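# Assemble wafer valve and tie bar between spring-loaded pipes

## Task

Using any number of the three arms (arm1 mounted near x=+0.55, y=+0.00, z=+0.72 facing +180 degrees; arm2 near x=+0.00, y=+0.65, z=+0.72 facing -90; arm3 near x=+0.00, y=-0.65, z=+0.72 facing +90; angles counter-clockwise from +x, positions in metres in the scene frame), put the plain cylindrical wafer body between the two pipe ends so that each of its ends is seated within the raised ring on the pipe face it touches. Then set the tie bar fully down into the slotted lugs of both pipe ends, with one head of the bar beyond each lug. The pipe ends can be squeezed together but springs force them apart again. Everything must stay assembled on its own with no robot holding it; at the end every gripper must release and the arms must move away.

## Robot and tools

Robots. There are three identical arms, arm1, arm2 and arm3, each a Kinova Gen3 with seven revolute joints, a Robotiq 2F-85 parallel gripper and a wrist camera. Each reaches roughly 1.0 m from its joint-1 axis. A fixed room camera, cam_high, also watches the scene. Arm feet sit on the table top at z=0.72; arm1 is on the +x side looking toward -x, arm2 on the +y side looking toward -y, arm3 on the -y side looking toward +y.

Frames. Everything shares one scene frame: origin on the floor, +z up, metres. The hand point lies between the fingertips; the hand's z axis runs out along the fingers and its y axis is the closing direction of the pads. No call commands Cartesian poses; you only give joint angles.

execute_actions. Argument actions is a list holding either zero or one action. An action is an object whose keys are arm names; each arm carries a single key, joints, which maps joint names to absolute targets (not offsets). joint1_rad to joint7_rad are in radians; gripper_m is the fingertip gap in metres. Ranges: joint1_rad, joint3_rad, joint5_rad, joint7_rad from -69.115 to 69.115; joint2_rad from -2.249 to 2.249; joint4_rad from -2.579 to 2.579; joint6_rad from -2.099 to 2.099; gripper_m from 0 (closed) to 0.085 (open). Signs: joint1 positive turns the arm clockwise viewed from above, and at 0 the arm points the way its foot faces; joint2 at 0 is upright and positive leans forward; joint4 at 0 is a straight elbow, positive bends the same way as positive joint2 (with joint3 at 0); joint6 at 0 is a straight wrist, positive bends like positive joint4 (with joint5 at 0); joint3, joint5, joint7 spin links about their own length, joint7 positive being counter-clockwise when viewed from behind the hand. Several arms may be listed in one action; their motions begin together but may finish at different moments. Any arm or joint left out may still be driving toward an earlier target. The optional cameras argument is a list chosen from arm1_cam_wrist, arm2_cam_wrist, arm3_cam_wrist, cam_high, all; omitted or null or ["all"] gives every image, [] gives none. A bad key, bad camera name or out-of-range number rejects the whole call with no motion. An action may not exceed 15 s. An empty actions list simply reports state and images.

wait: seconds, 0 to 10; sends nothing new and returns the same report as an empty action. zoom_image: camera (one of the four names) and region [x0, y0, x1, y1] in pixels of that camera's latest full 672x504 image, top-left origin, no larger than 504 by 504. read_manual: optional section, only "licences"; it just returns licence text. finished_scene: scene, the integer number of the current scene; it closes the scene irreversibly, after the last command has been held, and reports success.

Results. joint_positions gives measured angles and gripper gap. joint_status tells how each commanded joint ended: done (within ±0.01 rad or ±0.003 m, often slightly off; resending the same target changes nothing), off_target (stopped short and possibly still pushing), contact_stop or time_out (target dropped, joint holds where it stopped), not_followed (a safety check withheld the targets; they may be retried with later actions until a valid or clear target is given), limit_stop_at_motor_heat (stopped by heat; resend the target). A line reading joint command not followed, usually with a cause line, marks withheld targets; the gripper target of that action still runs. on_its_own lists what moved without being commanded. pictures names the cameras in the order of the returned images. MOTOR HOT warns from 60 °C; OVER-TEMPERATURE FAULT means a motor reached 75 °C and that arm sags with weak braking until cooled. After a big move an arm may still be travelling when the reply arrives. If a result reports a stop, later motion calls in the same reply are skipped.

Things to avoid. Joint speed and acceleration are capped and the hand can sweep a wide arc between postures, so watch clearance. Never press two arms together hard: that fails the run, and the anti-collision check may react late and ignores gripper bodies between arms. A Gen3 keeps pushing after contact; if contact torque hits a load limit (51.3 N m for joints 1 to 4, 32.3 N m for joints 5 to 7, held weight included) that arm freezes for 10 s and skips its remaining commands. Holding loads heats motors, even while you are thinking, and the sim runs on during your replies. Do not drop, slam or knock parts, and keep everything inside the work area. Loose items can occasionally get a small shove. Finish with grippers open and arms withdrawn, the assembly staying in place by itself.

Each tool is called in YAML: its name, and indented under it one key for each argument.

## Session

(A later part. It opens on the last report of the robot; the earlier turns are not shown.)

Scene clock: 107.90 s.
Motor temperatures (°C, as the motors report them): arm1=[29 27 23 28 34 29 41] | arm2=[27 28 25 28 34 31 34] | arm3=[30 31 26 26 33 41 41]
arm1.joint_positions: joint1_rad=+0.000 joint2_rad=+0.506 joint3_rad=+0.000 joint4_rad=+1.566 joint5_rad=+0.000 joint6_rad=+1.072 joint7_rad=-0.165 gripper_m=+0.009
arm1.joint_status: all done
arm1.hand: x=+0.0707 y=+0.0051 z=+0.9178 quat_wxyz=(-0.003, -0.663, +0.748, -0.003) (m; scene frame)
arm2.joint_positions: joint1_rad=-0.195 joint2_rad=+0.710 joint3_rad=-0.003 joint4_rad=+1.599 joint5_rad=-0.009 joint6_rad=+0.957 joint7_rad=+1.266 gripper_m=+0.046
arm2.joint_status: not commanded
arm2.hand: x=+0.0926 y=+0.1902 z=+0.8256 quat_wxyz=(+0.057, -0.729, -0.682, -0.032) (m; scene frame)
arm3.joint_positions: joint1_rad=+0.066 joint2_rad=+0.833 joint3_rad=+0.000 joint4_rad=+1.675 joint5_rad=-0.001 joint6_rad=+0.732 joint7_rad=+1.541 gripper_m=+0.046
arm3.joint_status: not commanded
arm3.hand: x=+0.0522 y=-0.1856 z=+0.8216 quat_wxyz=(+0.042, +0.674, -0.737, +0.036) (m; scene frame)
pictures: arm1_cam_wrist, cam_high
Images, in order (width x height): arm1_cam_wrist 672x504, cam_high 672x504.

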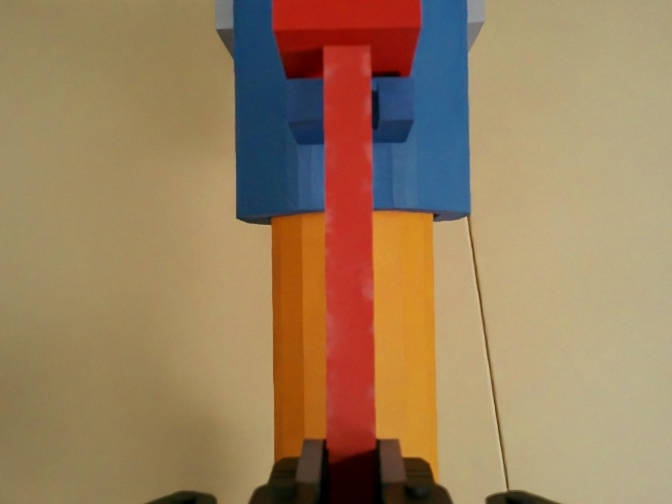

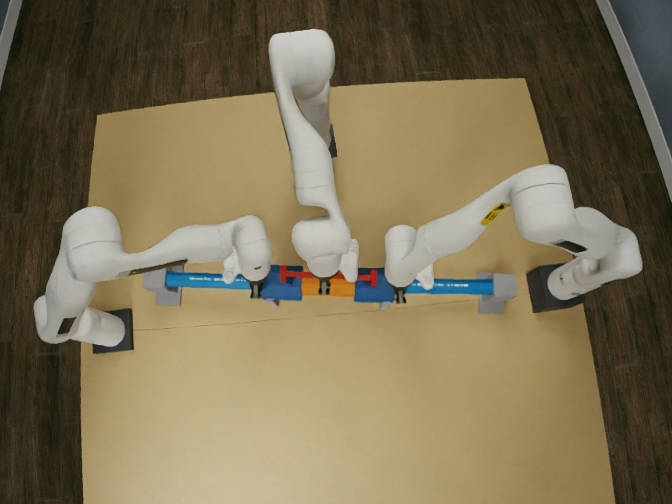

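execute_actions:
  actions:
    - {"arm1":{"joints":{"joint1_rad":-0.002,"joint2_rad":0.548,"joint4_rad":1.61,"joint6_rad":0.984,"joint7_rad":-0.167}}}
  cameras: ["arm1_cam_wrist","cam_high"]

zoom_image:
  camera: "cam_high"
  region: [230, 230, 430, 320]

Scene clock: 110.13 s.
Motor temperatures (°C, as the motors report them): arm1=[29 27 23 28 34 29 41] | arm2=[27 28 25 29 34 31 34] | arm3=[30 31 26 26 33 41 41]
arm1.joint_positions: joint1_rad=-0.002 joint2_rad=+0.509 joint3_rad=+0.000 joint4_rad=+1.605 joint5_rad=+0.001 joint6_rad=+1.003 joint7_rad=-0.167 gripper_m=+0.009
arm1.joint_status: joint2_rad time_out (moved +0.003 of +0.042); joint6_rad time_out (moved -0.069 of -0.088); the others done
arm1.hand: x=+0.0680 y=+0.0040 z=+0.9056 quat_wxyz=(-0.012, -0.663, +0.748, +0.006) (m; scene frame)
arm2.joint_positions: joint1_rad=-0.195 joint2_rad=+0.710 joint3_rad=-0.003 joint4_rad=+1.599 joint5_rad=-0.009 joint6_rad=+0.957 joint7_rad=+1.266 gripper_m=+0.046
arm2.joint_status: not commanded
arm2.hand: x=+0.0926 y=+0.1901 z=+0.8256 quat_wxyz=(+0.057, -0.729, -0.682, -0.032) (m; scene frame)
arm3.joint_positions: joint1_rad=+0.066 joint2_rad=+0.833 joint3_rad=+0.000 joint4_rad=+1.675 joint5_rad=-0.001 joint6_rad=+0.733 joint7_rad=+1.541 gripper_m=+0.046
arm3.joint_status: not commanded
arm3.hand: x=+0.0520 y=-0.1857 z=+0.8216 quat_wxyz=(+0.042, +0.674, -0.737, +0.036) (m; scene frame)
pictures: arm1_cam_wrist, cam_high
Images, in order (width x height): arm1_cam_wrist 672x504, cam_high 672x504.

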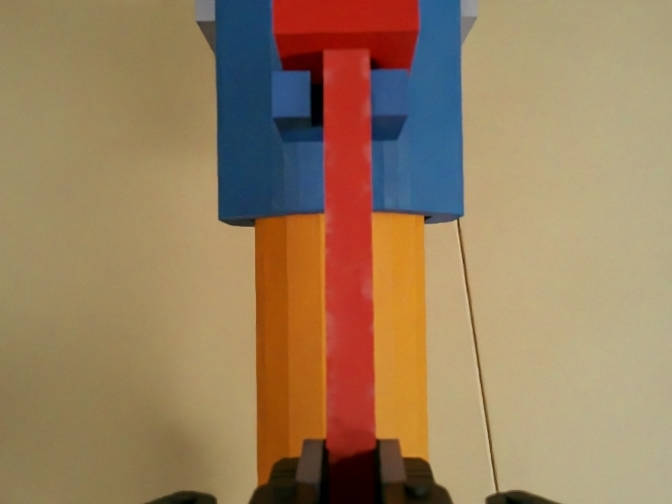

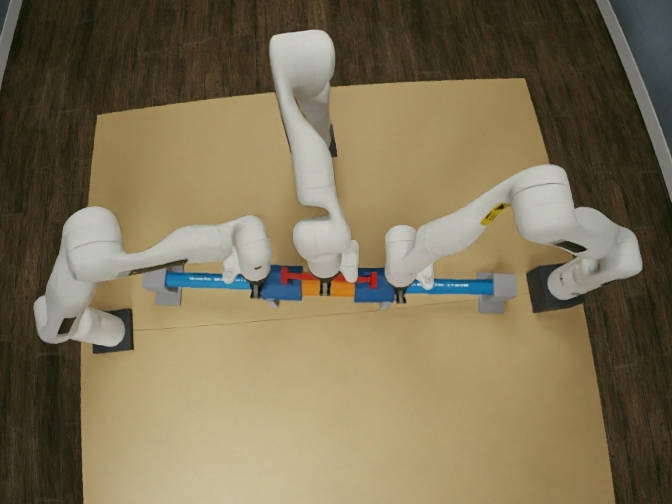

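Region (230, 230, 430, 320) of cam_high's 672x504 image, scaled by 2.520, with more detail than that image has; it fills the top 227 rows of this view, and the rest is white.

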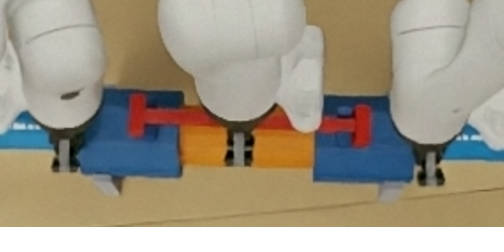

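execute_actions:
  actions:
    - {"arm1":{"joints":{"gripper_m":0.04,"joint2_rad":0.451,"joint4_rad":1.439,"joint6_rad":1.252,"joint7_rad":-0.9}}}
  cameras: ["arm1_cam_wrist","cam_high"]

Scene clock: 111.50 s.
Motor temperatures (°C, as the motors report them): arm1=[29 27 23 28 34 29 41] | arm2=[27 28 25 29 34 31 34] | arm3=[30 31 26 26 33 41 41]
arm1.joint_positions: joint1_rad=-0.002 joint2_rad=+0.451 joint3_rad=+0.000 joint4_rad=+1.439 joint5_rad=+0.000 joint6_rad=+1.252 joint7_rad=-0.900 gripper_m=+0.040
arm1.joint_status: all done
arm1.hand: x=+0.0682 y=+0.0045 z=+0.9808 quat_wxyz=(-0.002, -0.351, +0.936, -0.003) (m; scene frame)
arm2.joint_positions: joint1_rad=-0.195 joint2_rad=+0.711 joint3_rad=-0.003 joint4_rad=+1.599 joint5_rad=-0.009 joint6_rad=+0.957 joint7_rad=+1.266 gripper_m=+0.046
arm2.joint_status: not commanded
arm2.hand: x=+0.0927 y=+0.1899 z=+0.8256 quat_wxyz=(+0.057, -0.729, -0.682, -0.032) (m; scene frame)
arm3.joint_positions: joint1_rad=+0.066 joint2_rad=+0.833 joint3_rad=+0.000 joint4_rad=+1.675 joint5_rad=-0.001 joint6_rad=+0.733 joint7_rad=+1.541 gripper_m=+0.046
arm3.joint_status: not commanded
arm3.hand: x=+0.0521 y=-0.1859 z=+0.8216 quat_wxyz=(+0.043, +0.674, -0.737, +0.036) (m; scene frame)
pictures: arm1_cam_wrist, cam_high
Images, in order (width x height): arm1_cam_wrist 672x504, cam_high 672x504.

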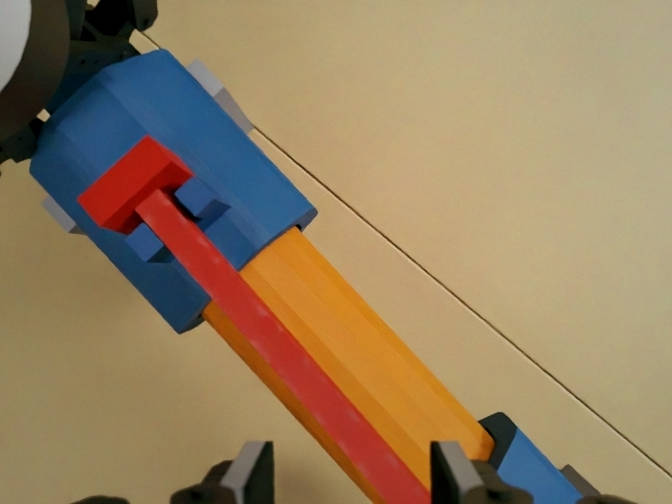

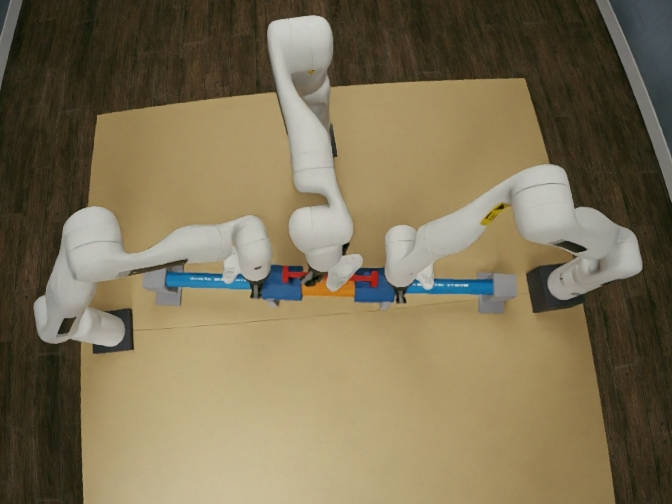

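execute_actions:
  actions:
    - {"arm1":{"joints":{"joint7_rad":-3.31}}}
  cameras: ["arm1_cam_wrist"]

Scene clock: 114.03 s.
Motor temperatures (°C, as the motors report them): arm1=[29 27 23 28 34 29 41] | arm2=[27 28 25 29 34 31 34] | arm3=[30 31 26 26 33 41 41]
arm1.joint_positions: joint1_rad=-0.002 joint2_rad=+0.451 joint3_rad=+0.000 joint4_rad=+1.439 joint5_rad=+0.000 joint6_rad=+1.252 joint7_rad=-3.310 gripper_m=+0.040
arm1.joint_status: all done
arm1.hand: x=+0.0682 y=+0.0045 z=+0.9808 quat_wxyz=(+0.002, +0.749, +0.663, -0.003) (m; scene frame)
arm2.joint_positions: joint1_rad=-0.195 joint2_rad=+0.711 joint3_rad=-0.003 joint4_rad=+1.599 joint5_rad=-0.009 joint6_rad=+0.957 joint7_rad=+1.266 gripper_m=+0.046
arm2.joint_status: not commanded
arm2.hand: x=+0.0927 y=+0.1899 z=+0.8256 quat_wxyz=(+0.057, -0.729, -0.682, -0.032) (m; scene frame)
arm3.joint_positions: joint1_rad=+0.066 joint2_rad=+0.833 joint3_rad=+0.000 joint4_rad=+1.675 joint5_rad=-0.001 joint6_rad=+0.733 joint7_rad=+1.541 gripper_m=+0.046
arm3.joint_status: not commanded
arm3.hand: x=+0.0521 y=-0.1859 z=+0.8216 quat_wxyz=(+0.043, +0.674, -0.737, +0.036) (m; scene frame)
pictures: arm1_cam_wrist
Images, in order (width x height): arm1_cam_wrist 672x504.

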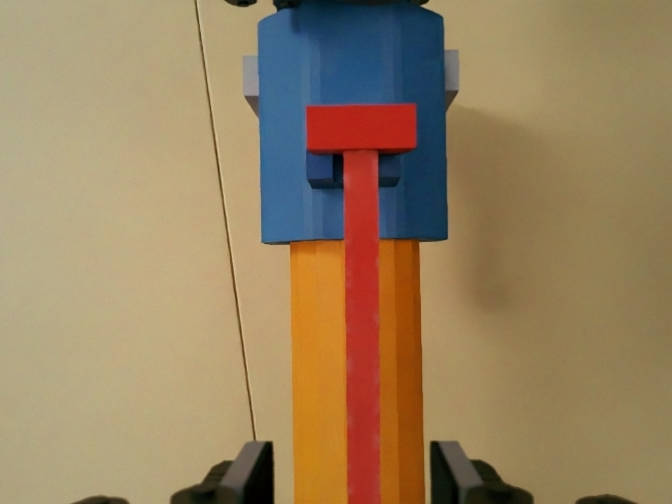

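execute_actions:
  actions:
    - {"arm1":{"joints":{"joint2_rad":0.514,"joint4_rad":1.595,"joint6_rad":1.033}}}
  cameras: ["arm1_cam_wrist"]

execute_actions:
  actions:
    - {"arm1":{"joints":{"gripper_m":0}}}
  cameras: ["arm1_cam_wrist"]

Scene clock: 115.60 s.
Motor temperatures (°C, as the motors report them): arm1=[29 27 23 28 34 29 41] | arm2=[27 28 25 29 34 31 34] | arm3=[30 31 26 26 33 41 41]
arm1.joint_positions: joint1_rad=-0.002 joint2_rad=+0.514 joint3_rad=+0.000 joint4_rad=+1.595 joint5_rad=+0.000 joint6_rad=+1.033 joint7_rad=-3.310 gripper_m=+0.040
arm1.joint_status: all done
arm1.hand: x=+0.0731 y=+0.0042 z=+0.9060 quat_wxyz=(+0.002, +0.749, +0.663, -0.003) (m; scene frame)
arm2.joint_positions: joint1_rad=-0.195 joint2_rad=+0.711 joint3_rad=-0.003 joint4_rad=+1.599 joint5_rad=-0.009 joint6_rad=+0.957 joint7_rad=+1.266 gripper_m=+0.046
arm2.joint_status: not commanded
arm2.hand: x=+0.0927 y=+0.1899 z=+0.8256 quat_wxyz=(+0.057, -0.729, -0.682, -0.032) (m; scene frame)
arm3.joint_positions: joint1_rad=+0.066 joint2_rad=+0.833 joint3_rad=+0.000 joint4_rad=+1.675 joint5_rad=-0.001 joint6_rad=+0.733 joint7_rad=+1.541 gripper_m=+0.046
arm3.joint_status: not commanded
arm3.hand: x=+0.0521 y=-0.1859 z=+0.8216 quat_wxyz=(+0.043, +0.674, -0.737, +0.036) (m; scene frame)
pictures: arm1_cam_wrist
Images, in order (width x height): arm1_cam_wrist 672x504.

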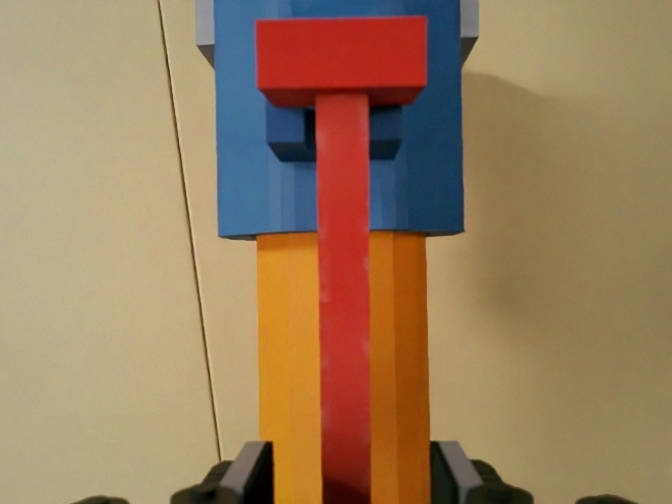

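Scene clock: 116.40 s.
Motor temperatures (°C, as the motors report them): arm1=[29 27 23 28 34 29 41] | arm2=[27 28 25 29 34 31 34] | arm3=[30 31 26 26 33 41 41]
arm1.joint_positions: joint1_rad=-0.002 joint2_rad=+0.513 joint3_rad=+0.000 joint4_rad=+1.594 joint5_rad=+0.000 joint6_rad=+1.033 joint7_rad=-3.310 gripper_m=+0.008
arm1.joint_status: gripper_m off_target (ended at +0.008, target +0.000)
arm1.hand: x=+0.0726 y=+0.0043 z=+0.9064 quat_wxyz=(+0.002, +0.749, +0.662, -0.004) (m; scene frame)
arm2.joint_positions: joint1_rad=-0.195 joint2_rad=+0.711 joint3_rad=-0.003 joint4_rad=+1.598 joint5_rad=-0.009 joint6_rad=+0.957 joint7_rad=+1.266 gripper_m=+0.046
arm2.joint_status: not commanded
arm2.hand: x=+0.0927 y=+0.1898 z=+0.8256 quat_wxyz=(+0.057, -0.729, -0.682, -0.032) (m; scene frame)
arm3.joint_positions: joint1_rad=+0.066 joint2_rad=+0.833 joint3_rad=+0.000 joint4_rad=+1.675 joint5_rad=-0.001 joint6_rad=+0.733 joint7_rad=+1.541 gripper_m=+0.046
arm3.joint_status: not commanded
arm3.hand: x=+0.0522 y=-0.1859 z=+0.8216 quat_wxyz=(+0.043, +0.674, -0.737, +0.036) (m; scene frame)
pictures: arm1_cam_wrist
Images, in order (width x height): arm1_cam_wrist 672x504.

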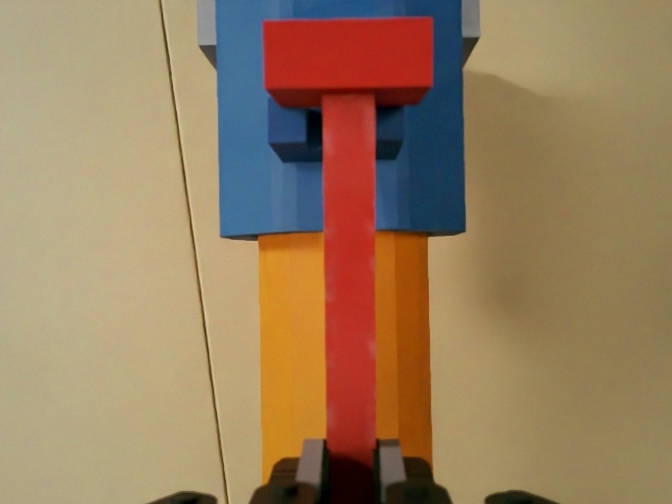

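execute_actions:
  actions:
    - {"arm1":{"joints":{"joint1_rad":0.01,"joint2_rad":0.518,"joint4_rad":1.578,"joint6_rad":1.046,"joint7_rad":-3.298}},"arm2":{"joints":{"joint2_rad":0.722,"joint4_rad":1.5415,"joint6_rad":0.89}},"arm3":{"joints":{"joint2_rad":0.84,"joint4_rad":1.62,"joint6_rad":0.68}}}
  cameras: ["arm1_cam_wrist"]

Scene clock: 126.93 s.
Motor temperatures (°C, as the motors report them): arm1=[29 27 23 28 34 29 41] | arm2=[27 28 25 29 34 31 34] | arm3=[30 31 26 26 33 41 41]
TORQUE FAULT: arm2's joint6_rad reached its load limit. arm2 stopped for 10 seconds, dropped its targets and accepts commands again. The stop added 8.2 s to the call and to motion_time.
arm1.joint_positions: joint1_rad=+0.009 joint2_rad=+0.519 joint3_rad=-0.001 joint4_rad=+1.579 joint5_rad=+0.000 joint6_rad=+1.046 joint7_rad=-3.298 gripper_m=+0.008
arm1.joint_status: all done
arm1.hand: x=+0.0700 y=+0.0092 z=+0.9080 quat_wxyz=(+0.003, +0.749, +0.663, -0.003) (m; scene frame)
arm2.joint_positions: joint1_rad=-0.194 joint2_rad=+0.712 joint3_rad=-0.003 joint4_rad=+1.596 joint5_rad=-0.014 joint6_rad=+0.965 joint7_rad=+1.260 gripper_m=+0.046
arm2.joint_status: joint4_rad torque_fault (moved -0.002 of -0.057); joint6_rad torque_fault (moved +0.008 of -0.067); the others done
arm2.hand: x=+0.0931 y=+0.1918 z=+0.8257 quat_wxyz=(+0.059, -0.732, -0.678, -0.035) (m; scene frame)
arm3.joint_positions: joint1_rad=+0.066 joint2_rad=+0.835 joint3_rad=+0.000 joint4_rad=+1.671 joint5_rad=-0.001 joint6_rad=+0.737 joint7_rad=+1.541 gripper_m=+0.046
arm3.joint_status: joint4_rad time_out (moved -0.004 of -0.055); joint6_rad time_out (moved +0.004 of -0.053); the others done
arm3.hand: x=+0.0522 y=-0.1852 z=+0.8216 quat_wxyz=(+0.043, +0.674, -0.737, +0.037) (m; scene frame)
pictures: arm1_cam_wrist
Images, in order (width x height): arm1_cam_wrist 672x504.

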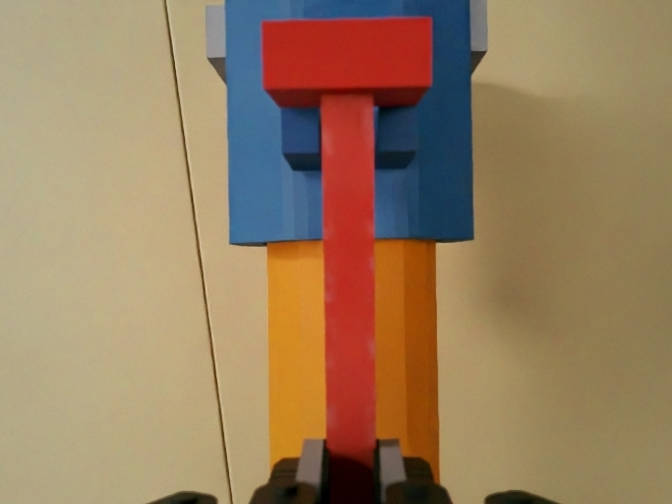

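execute_actions:
  actions:
    - {"arm1":{"joints":{"joint1_rad":0.012,"joint2_rad":0.548,"joint4_rad":1.61,"joint6_rad":0.984,"joint7_rad":-3.296}}}
  cameras: ["arm1_cam_wrist","cam_high"]

Scene clock: 129.10 s.
Motor temperatures (°C, as the motors report them): arm1=[29 27 23 28 34 29 41] | arm2=[27 28 25 29 34 31 34] | arm3=[30 31 26 26 33 41 41]
arm1.joint_positions: joint1_rad=+0.010 joint2_rad=+0.507 joint3_rad=-0.001 joint4_rad=+1.605 joint5_rad=+0.000 joint6_rad=+1.005 joint7_rad=-3.295 gripper_m=+0.008
arm1.joint_status: joint2_rad time_out (moved -0.012 of +0.029); joint6_rad time_out (moved -0.041 of -0.062); the others done
arm1.hand: x=+0.0684 y=+0.0095 z=+0.9069 quat_wxyz=(-0.006, +0.748, +0.664, -0.013) (m; scene frame)
arm2.joint_positions: joint1_rad=-0.194 joint2_rad=+0.712 joint3_rad=-0.003 joint4_rad=+1.596 joint5_rad=-0.014 joint6_rad=+0.965 joint7_rad=+1.260 gripper_m=+0.046
arm2.joint_status: not commanded
arm2.hand: x=+0.0931 y=+0.1917 z=+0.8257 quat_wxyz=(+0.059, -0.732, -0.678, -0.035) (m; scene frame)
arm3.joint_positions: joint1_rad=+0.066 joint2_rad=+0.835 joint3_rad=+0.000 joint4_rad=+1.671 joint5_rad=-0.001 joint6_rad=+0.737 joint7_rad=+1.541 gripper_m=+0.046
arm3.joint_status: not commanded
arm3.hand: x=+0.0520 y=-0.1852 z=+0.8216 quat_wxyz=(+0.043, +0.674, -0.736, +0.036) (m; scene frame)
pictures: arm1_cam_wrist, cam_high
Images, in order (width x height): arm1_cam_wrist 672x504, cam_high 672x504.

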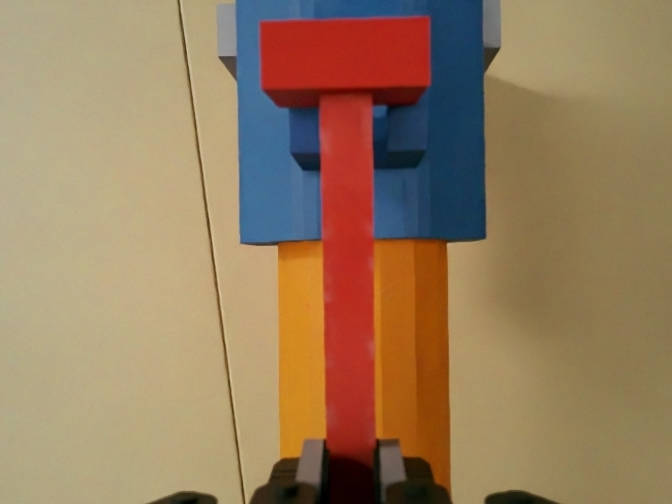

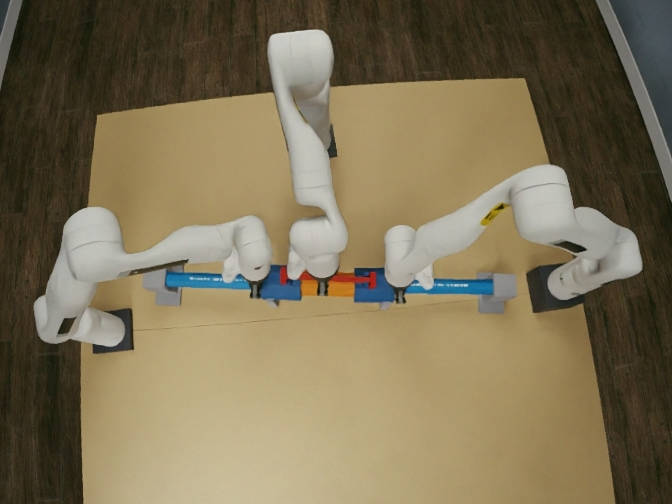

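execute_actions:
  actions:
    - {"arm1":{"joints":{"joint1_rad":0.02,"joint2_rad":0.516,"joint4_rad":1.578,"joint6_rad":1.048,"joint7_rad":-3.288}}}
  cameras: ["arm1_cam_wrist"]

execute_actions:
  actions:
    - {"arm1":{"joints":{"joint1_rad":0.02,"joint2_rad":0.545,"joint4_rad":1.61,"joint6_rad":0.987,"joint7_rad":-3.288}}}
  cameras: ["arm1_cam_wrist","cam_high"]

Scene clock: 129.87 s.
Motor temperatures (°C, as the motors report them): arm1=[29 27 23 28 34 29 41] | arm2=[27 28 25 29 34 31 34] | arm3=[30 31 26 26 33 41 41]
arm1.joint_positions: joint1_rad=+0.017 joint2_rad=+0.518 joint3_rad=-0.004 joint4_rad=+1.578 joint5_rad=-0.003 joint6_rad=+1.047 joint7_rad=-3.288 gripper_m=+0.008
arm1.joint_status: all done
arm1.hand: x=+0.0698 y=+0.0105 z=+0.9089 quat_wxyz=(+0.004, +0.747, +0.664, -0.005) (m; scene frame)
arm2.joint_positions: joint1_rad=-0.194 joint2_rad=+0.712 joint3_rad=-0.003 joint4_rad=+1.596 joint5_rad=-0.014 joint6_rad=+0.965 joint7_rad=+1.260 gripper_m=+0.046
arm2.joint_status: not commanded
arm2.hand: x=+0.0931 y=+0.1917 z=+0.8257 quat_wxyz=(+0.059, -0.732, -0.678, -0.035) (m; scene frame)
arm3.joint_positions: joint1_rad=+0.066 joint2_rad=+0.835 joint3_rad=+0.000 joint4_rad=+1.670 joint5_rad=-0.001 joint6_rad=+0.736 joint7_rad=+1.541 gripper_m=+0.046
arm3.joint_status: not commanded
arm3.hand: x=+0.0524 y=-0.1845 z=+0.8216 quat_wxyz=(+0.042, +0.674, -0.737, +0.036) (m; scene frame)
pictures: arm1_cam_wrist
Images, in order (width x height): arm1_cam_wrist 672x504.

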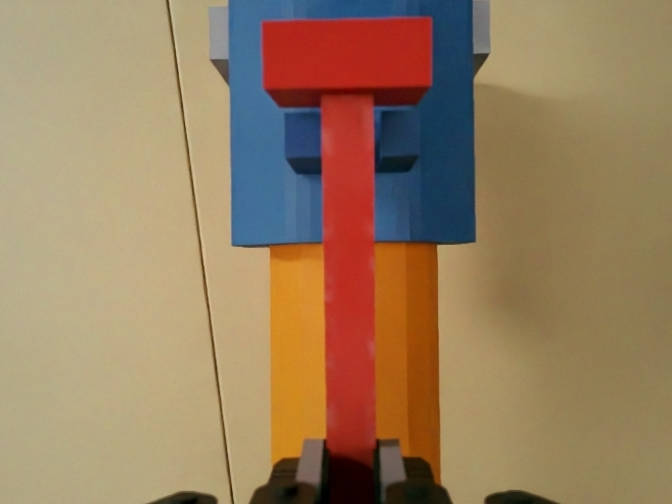

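Scene clock: 131.87 s.
Motor temperatures (°C, as the motors report them): arm1=[29 27 23 28 34 29 41] | arm2=[27 28 25 29 34 31 34] | arm3=[30 31 26 26 33 41 41]
arm1.joint_positions: joint1_rad=+0.019 joint2_rad=+0.527 joint3_rad=-0.002 joint4_rad=+1.608 joint5_rad=-0.002 joint6_rad=+0.995 joint7_rad=-3.288 gripper_m=+0.008
arm1.joint_status: joint2_rad time_out (moved +0.010 of +0.027); the others done
arm1.hand: x=+0.0689 y=+0.0125 z=+0.8962 quat_wxyz=(-0.001, +0.748, +0.663, -0.009) (m; scene frame)
arm2.joint_positions: joint1_rad=-0.194 joint2_rad=+0.712 joint3_rad=-0.003 joint4_rad=+1.596 joint5_rad=-0.014 joint6_rad=+0.965 joint7_rad=+1.260 gripper_m=+0.046
arm2.joint_status: not commanded
arm2.hand: x=+0.0931 y=+0.1916 z=+0.8257 quat_wxyz=(+0.059, -0.732, -0.678, -0.035) (m; scene frame)
arm3.joint_positions: joint1_rad=+0.066 joint2_rad=+0.835 joint3_rad=+0.000 joint4_rad=+1.670 joint5_rad=-0.001 joint6_rad=+0.736 joint7_rad=+1.541 gripper_m=+0.046
arm3.joint_status: not commanded
arm3.hand: x=+0.0524 y=-0.1845 z=+0.8216 quat_wxyz=(+0.042, +0.674, -0.737, +0.036) (m; scene frame)
pictures: arm1_cam_wrist, cam_high
Images, in order (width x height): arm1_cam_wrist 672x504, cam_high 672x504.

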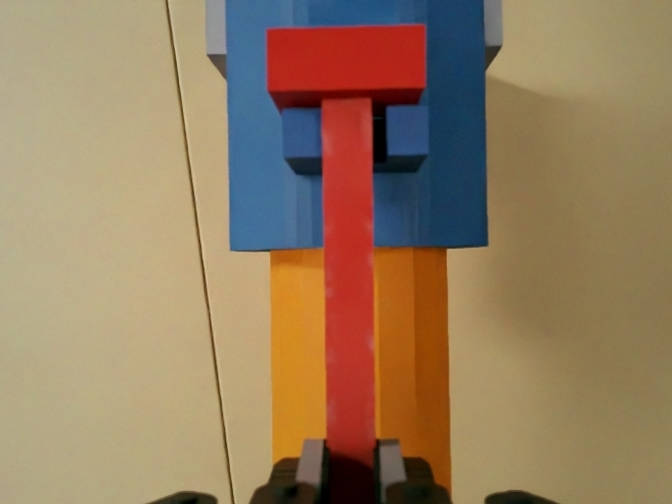

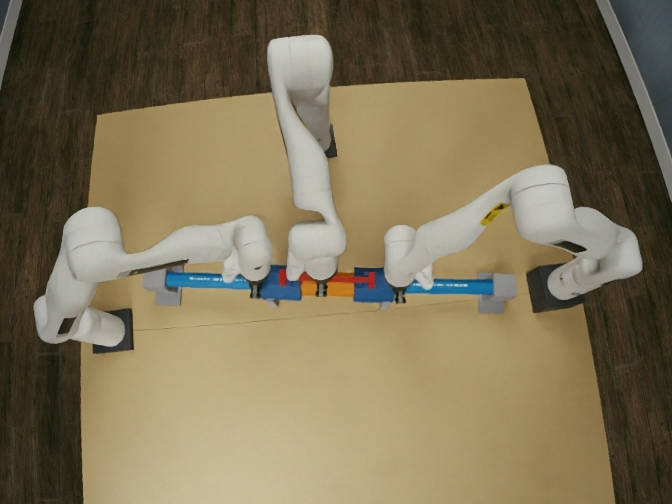

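execute_actions:
  actions:
    - {"arm1":{"joints":{"joint1_rad":0.016,"joint2_rad":0.540,"joint4_rad":1.624,"joint6_rad":0.977,"joint7_rad":-3.292}}}
  cameras: ["arm1_cam_wrist"]

Scene clock: 133.77 s.
Motor temperatures (°C, as the motors report them): arm1=[29 27 23 28 34 29 41] | arm2=[27 28 25 29 34 31 34] | arm3=[30 31 26 26 33 41 41]
arm1.joint_positions: joint1_rad=+0.017 joint2_rad=+0.522 joint3_rad=-0.001 joint4_rad=+1.618 joint5_rad=-0.001 joint6_rad=+0.981 joint7_rad=-3.291 gripper_m=+0.008
arm1.joint_status: joint2_rad time_out (moved -0.006 of +0.013); the others done
arm1.hand: x=+0.0691 y=+0.0123 z=+0.8961 quat_wxyz=(-0.004, +0.749, +0.663, -0.012) (m; scene frame)
arm2.joint_positions: joint1_rad=-0.194 joint2_rad=+0.712 joint3_rad=-0.003 joint4_rad=+1.596 joint5_rad=-0.014 joint6_rad=+0.965 joint7_rad=+1.260 gripper_m=+0.046
arm2.joint_status: not commanded
arm2.hand: x=+0.0931 y=+0.1916 z=+0.8257 quat_wxyz=(+0.059, -0.732, -0.678, -0.035) (m; scene frame)
arm3.joint_positions: joint1_rad=+0.066 joint2_rad=+0.835 joint3_rad=+0.000 joint4_rad=+1.670 joint5_rad=-0.001 joint6_rad=+0.736 joint7_rad=+1.541 gripper_m=+0.046
arm3.joint_status: not commanded
arm3.hand: x=+0.0523 y=-0.1845 z=+0.8216 quat_wxyz=(+0.043, +0.674, -0.737, +0.036) (m; scene frame)
pictures: arm1_cam_wrist
Images, in order (width x height): arm1_cam_wrist 672x504.

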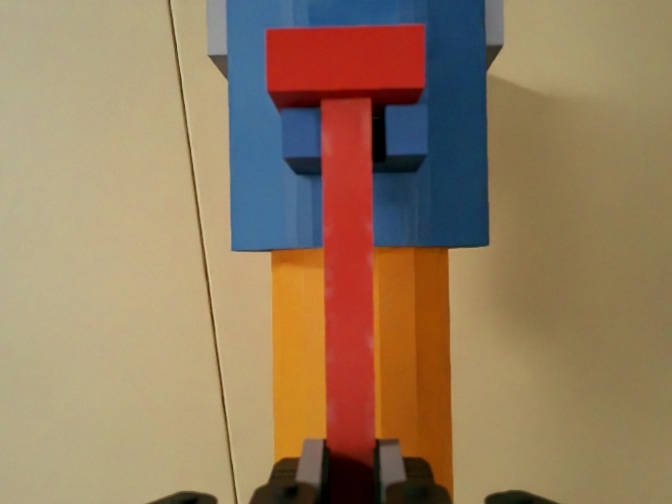

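execute_actions:
  actions:
    - {"arm1":{"joints":{"joint2_rad":0.520,"joint4_rad":1.607,"joint6_rad":1.014}}}
  cameras: ["arm1_cam_wrist"]

execute_actions:
  actions:
    - {"arm1":{"joints":{"joint2_rad":0.540,"joint4_rad":1.624,"joint6_rad":0.977}}}
  cameras: ["arm1_cam_wrist"]

Scene clock: 134.37 s.
Motor temperatures (°C, as the motors report them): arm1=[29 27 23 28 34 29 41] | arm2=[27 28 25 29 34 31 34] | arm3=[30 31 26 26 33 41 41]
arm1.joint_positions: joint1_rad=+0.015 joint2_rad=+0.520 joint3_rad=-0.001 joint4_rad=+1.606 joint5_rad=-0.001 joint6_rad=+1.013 joint7_rad=-3.292 gripper_m=+0.008
arm1.joint_status: all done
arm1.hand: x=+0.0728 y=+0.0115 z=+0.9001 quat_wxyz=(+0.002, +0.748, +0.663, -0.005) (m; scene frame)
arm2.joint_positions: joint1_rad=-0.194 joint2_rad=+0.712 joint3_rad=-0.003 joint4_rad=+1.596 joint5_rad=-0.014 joint6_rad=+0.965 joint7_rad=+1.260 gripper_m=+0.046
arm2.joint_status: not commanded
arm2.hand: x=+0.0931 y=+0.1916 z=+0.8257 quat_wxyz=(+0.059, -0.732, -0.678, -0.035) (m; scene frame)
arm3.joint_positions: joint1_rad=+0.066 joint2_rad=+0.835 joint3_rad=+0.000 joint4_rad=+1.670 joint5_rad=-0.001 joint6_rad=+0.736 joint7_rad=+1.541 gripper_m=+0.046
arm3.joint_status: not commanded
arm3.hand: x=+0.0523 y=-0.1845 z=+0.8216 quat_wxyz=(+0.043, +0.674, -0.737, +0.036) (m; scene frame)
pictures: arm1_cam_wrist
Images, in order (width x height): arm1_cam_wrist 672x504.

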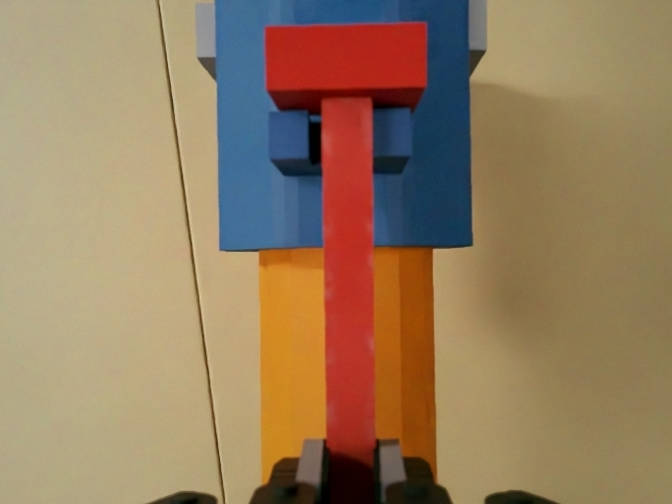

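Scene clock: 136.23 s.
Motor temperatures (°C, as the motors report them): arm1=[29 27 23 28 34 29 41] | arm2=[27 28 25 29 34 31 34] | arm3=[30 31 26 26 33 41 41]
arm1.joint_positions: joint1_rad=+0.016 joint2_rad=+0.520 joint3_rad=-0.001 joint4_rad=+1.620 joint5_rad=-0.001 joint6_rad=+0.984 joint7_rad=-3.291 gripper_m=+0.008
arm1.joint_status: joint2_rad time_out (moved +0.000 of +0.020); the others done
arm1.hand: x=+0.0706 y=+0.0120 z=+0.8962 quat_wxyz=(-0.003, +0.749, +0.663, -0.010) (m; scene frame)
arm2.joint_positions: joint1_rad=-0.194 joint2_rad=+0.712 joint3_rad=-0.003 joint4_rad=+1.596 joint5_rad=-0.014 joint6_rad=+0.965 joint7_rad=+1.260 gripper_m=+0.046
arm2.joint_status: not commanded
arm2.hand: x=+0.0931 y=+0.1916 z=+0.8257 quat_wxyz=(+0.059, -0.732, -0.678, -0.035) (m; scene frame)
arm3.joint_positions: joint1_rad=+0.066 joint2_rad=+0.835 joint3_rad=+0.000 joint4_rad=+1.670 joint5_rad=-0.001 joint6_rad=+0.736 joint7_rad=+1.541 gripper_m=+0.046
arm3.joint_status: not commanded
arm3.hand: x=+0.0521 y=-0.1847 z=+0.8216 quat_wxyz=(+0.043, +0.674, -0.737, +0.036) (m; scene frame)
pictures: arm1_cam_wrist
Images, in order (width x height): arm1_cam_wrist 672x504.

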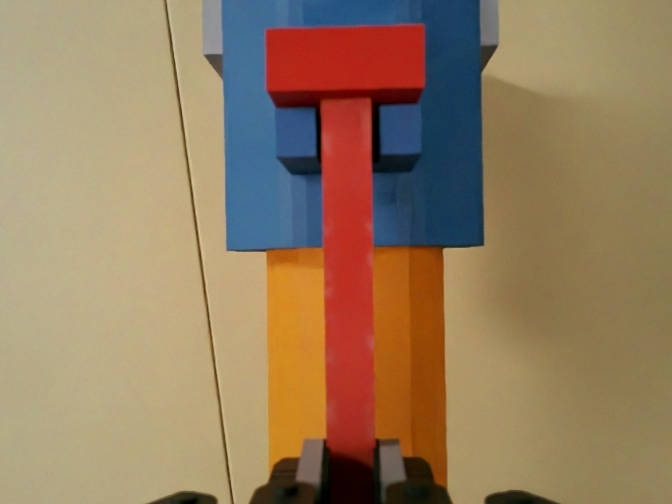

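execute_actions:
  actions:
    - {"arm1":{"joints":{"gripper_m":0.04}}}
  cameras: []

execute_actions:
  actions:
    - {"arm1":{"joints":{"joint1_rad":0.0,"joint2_rad":0.451,"joint4_rad":1.439,"joint6_rad":1.252,"joint7_rad":-4.3}}}
  cameras: ["arm1_cam_wrist","cam_high"]

Scene clock: 137.23 s.
Motor temperatures (°C, as the motors report them): arm1=[29 27 23 28 34 29 41] | arm2=[27 28 25 29 34 31 34] | arm3=[30 31 26 26 33 41 41]
arm1.joint_positions: joint1_rad=+0.017 joint2_rad=+0.524 joint3_rad=+0.000 joint4_rad=+1.621 joint5_rad=+0.000 joint6_rad=+0.983 joint7_rad=-3.292 gripper_m=+0.040
arm1.joint_status: all done
arm1.hand: x=+0.0715 y=+0.0129 z=+0.8943 quat_wxyz=(-0.002, +0.749, +0.663, -0.008) (m; scene frame)
arm2.joint_positions: joint1_rad=-0.194 joint2_rad=+0.712 joint3_rad=-0.003 joint4_rad=+1.596 joint5_rad=-0.014 joint6_rad=+0.965 joint7_rad=+1.260 gripper_m=+0.046
arm2.joint_status: not commanded
arm2.hand: x=+0.0931 y=+0.1916 z=+0.8257 quat_wxyz=(+0.059, -0.732, -0.678, -0.035) (m; scene frame)
arm3.joint_positions: joint1_rad=+0.066 joint2_rad=+0.835 joint3_rad=+0.000 joint4_rad=+1.670 joint5_rad=-0.001 joint6_rad=+0.736 joint7_rad=+1.541 gripper_m=+0.046
arm3.joint_status: not commanded
arm3.hand: x=+0.0521 y=-0.1847 z=+0.8216 quat_wxyz=(+0.043, +0.674, -0.737, +0.036) (m; scene frame)
pictures: none
No camera images: the call's "cameras" was empty. Leave "cameras" out to get every camera's image.

Scene clock: 138.63 s.
Motor temperatures (°C, as the motors report them): arm1=[29 27 23 28 34 29 41] | arm2=[27 28 25 29 34 31 34] | arm3=[30 31 26 26 33 41 41]
arm1.joint_positions: joint1_rad=+0.000 joint2_rad=+0.451 joint3_rad=+0.000 joint4_rad=+1.439 joint5_rad=+0.000 joint6_rad=+1.252 joint7_rad=-4.300 gripper_m=+0.040
arm1.joint_status: all done
arm1.hand: x=+0.0682 y=+0.0055 z=+0.9808 quat_wxyz=(+0.004, +0.974, +0.226, -0.002) (m; scene frame)
arm2.joint_positions: joint1_rad=-0.194 joint2_rad=+0.712 joint3_rad=-0.003 joint4_rad=+1.596 joint5_rad=-0.014 joint6_rad=+0.965 joint7_rad=+1.260 gripper_m=+0.046
arm2.joint_status: not commanded
arm2.hand: x=+0.0931 y=+0.1916 z=+0.8257 quat_wxyz=(+0.059, -0.732, -0.678, -0.035) (m; scene frame)
arm3.joint_positions: joint1_rad=+0.066 joint2_rad=+0.835 joint3_rad=+0.000 joint4_rad=+1.670 joint5_rad=-0.001 joint6_rad=+0.736 joint7_rad=+1.541 gripper_m=+0.046
arm3.joint_status: not commanded
arm3.hand: x=+0.0521 y=-0.1847 z=+0.8216 quat_wxyz=(+0.043, +0.674, -0.737, +0.036) (m; scene frame)
pictures: arm1_cam_wrist, cam_high
Images, in order (width x height): arm1_cam_wrist 672x504, cam_high 672x504.

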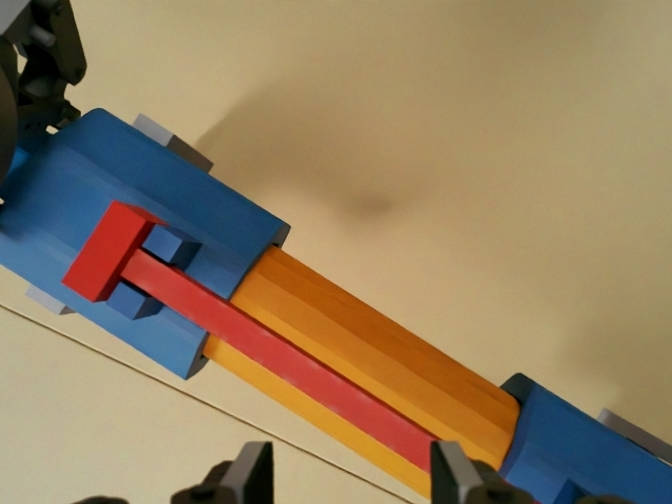

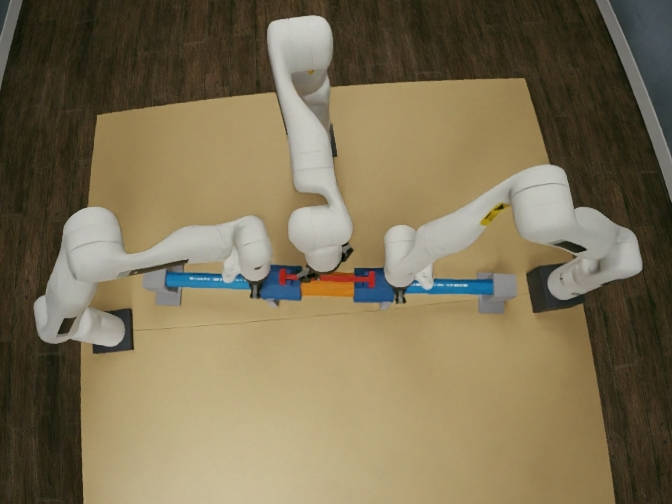

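execute_actions:
  actions:
    - {"arm1":{"joints":{"joint2_rad":-0.1,"joint4_rad":1.95,"joint6_rad":1.29,"joint7_rad":-4.8}},"arm2":{"joints":{"joint1_rad":-0.267,"joint2_rad":0.514,"joint3_rad":0,"joint4_rad":1.983,"joint5_rad":0,"joint6_rad":0.645,"joint7_rad":1.2,"gripper_m":0.085}},"arm3":{"joints":{"joint1_rad":0.045,"joint2_rad":0.669,"joint3_rad":0,"joint4_rad":2.084,"joint5_rad":0,"joint6_rad":0.389,"joint7_rad":1.525,"gripper_m":0.085}}}
  cameras: []

execute_actions:
  actions:
    - {"arm2":{"joints":{"joint2_rad":0.257,"joint4_rad":1.719,"joint6_rad":1.166}},"arm3":{"joints":{"joint2_rad":0.318,"joint4_rad":1.913,"joint6_rad":0.911}}}
  cameras: ["cam_high"]

zoom_image:
  camera: "cam_high"
  region: [230, 230, 430, 320]

Scene clock: 140.53 s.
Motor temperatures (°C, as the motors report them): arm1=[29 27 23 28 34 29 41] | arm2=[27 28 25 29 34 31 34] | arm3=[30 31 26 26 33 41 41]
arm1.joint_positions: joint1_rad=+0.000 joint2_rad=-0.100 joint3_rad=+0.000 joint4_rad=+1.950 joint5_rad=+0.000 joint6_rad=+1.290 joint7_rad=-4.800 gripper_m=+0.040
arm1.joint_status: all done
arm1.hand: x=+0.2891 y=+0.0157 z=+1.0322 quat_wxyz=(+0.004, +1.000, -0.022, -0.002) (m; scene frame)
arm2.joint_positions: joint1_rad=-0.267 joint2_rad=+0.514 joint3_rad=+0.000 joint4_rad=+1.983 joint5_rad=+0.000 joint6_rad=+0.645 joint7_rad=+1.200 gripper_m=+0.085
arm2.joint_status: all done
arm2.hand: x=+0.0995 y=+0.2657 z=+0.8312 quat_wxyz=(+0.005, -0.727, -0.687, +0.002) (m; scene frame)
arm3.joint_positions: joint1_rad=+0.045 joint2_rad=+0.669 joint3_rad=+0.000 joint4_rad=+2.084 joint5_rad=+0.000 joint6_rad=+0.389 joint7_rad=+1.525 gripper_m=+0.085
arm3.joint_status: all done
arm3.hand: x=+0.0394 y=-0.2712 z=+0.8306 quat_wxyz=(+0.007, +0.677, -0.736, +0.002) (m; scene frame)
pictures: none
No camera images: the call's "cameras" was empty. Leave "cameras" out to get every camera's image.

Scene clock: 142.00 s.
Motor temperatures (°C, as the motors report them): arm1=[29 27 23 28 34 29 41] | arm2=[27 28 25 29 34 31 34] | arm3=[30 31 26 26 33 41 41]
arm1.joint_positions: joint1_rad=+0.000 joint2_rad=-0.100 joint3_rad=+0.000 joint4_rad=+1.950 joint5_rad=+0.000 joint6_rad=+1.290 joint7_rad=-4.800 gripper_m=+0.040
arm1.joint_status: not commanded
arm1.hand: x=+0.2891 y=+0.0157 z=+1.0322 quat_wxyz=(+0.004, +1.000, -0.022, -0.002) (m; scene frame)
arm2.joint_positions: joint1_rad=-0.267 joint2_rad=+0.257 joint3_rad=+0.000 joint4_rad=+1.719 joint5_rad=+0.000 joint6_rad=+1.166 joint7_rad=+1.200 gripper_m=+0.085
arm2.joint_status: all done
arm2.hand: x=+0.1012 y=+0.2650 z=+0.9991 quat_wxyz=(+0.005, -0.727, -0.687, +0.002) (m; scene frame)
arm3.joint_positions: joint1_rad=+0.045 joint2_rad=+0.318 joint3_rad=+0.000 joint4_rad=+1.913 joint5_rad=+0.000 joint6_rad=+0.911 joint7_rad=+1.525 gripper_m=+0.085
arm3.joint_status: all done
arm3.hand: x=+0.0407 y=-0.2696 z=+0.9983 quat_wxyz=(+0.007, +0.677, -0.736, +0.002) (m; scene frame)
pictures: cam_high
Images, in order (width x height): cam_high 672x504.

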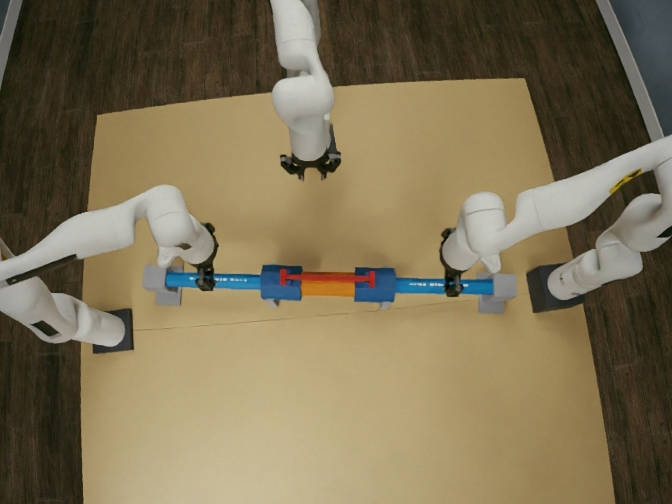

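Region (230, 230, 430, 320) of cam_high's 672x504 image, scaled by 2.520, with more detail than that image has; it fills the top 227 rows of this view, and the rest is white.

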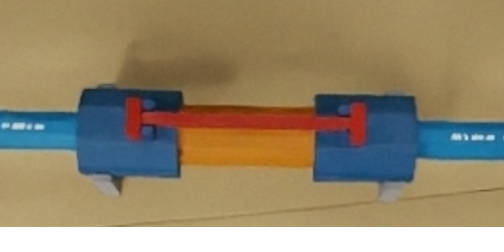

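finished_scene:
  scene: 1

The scene is finished: the task was done.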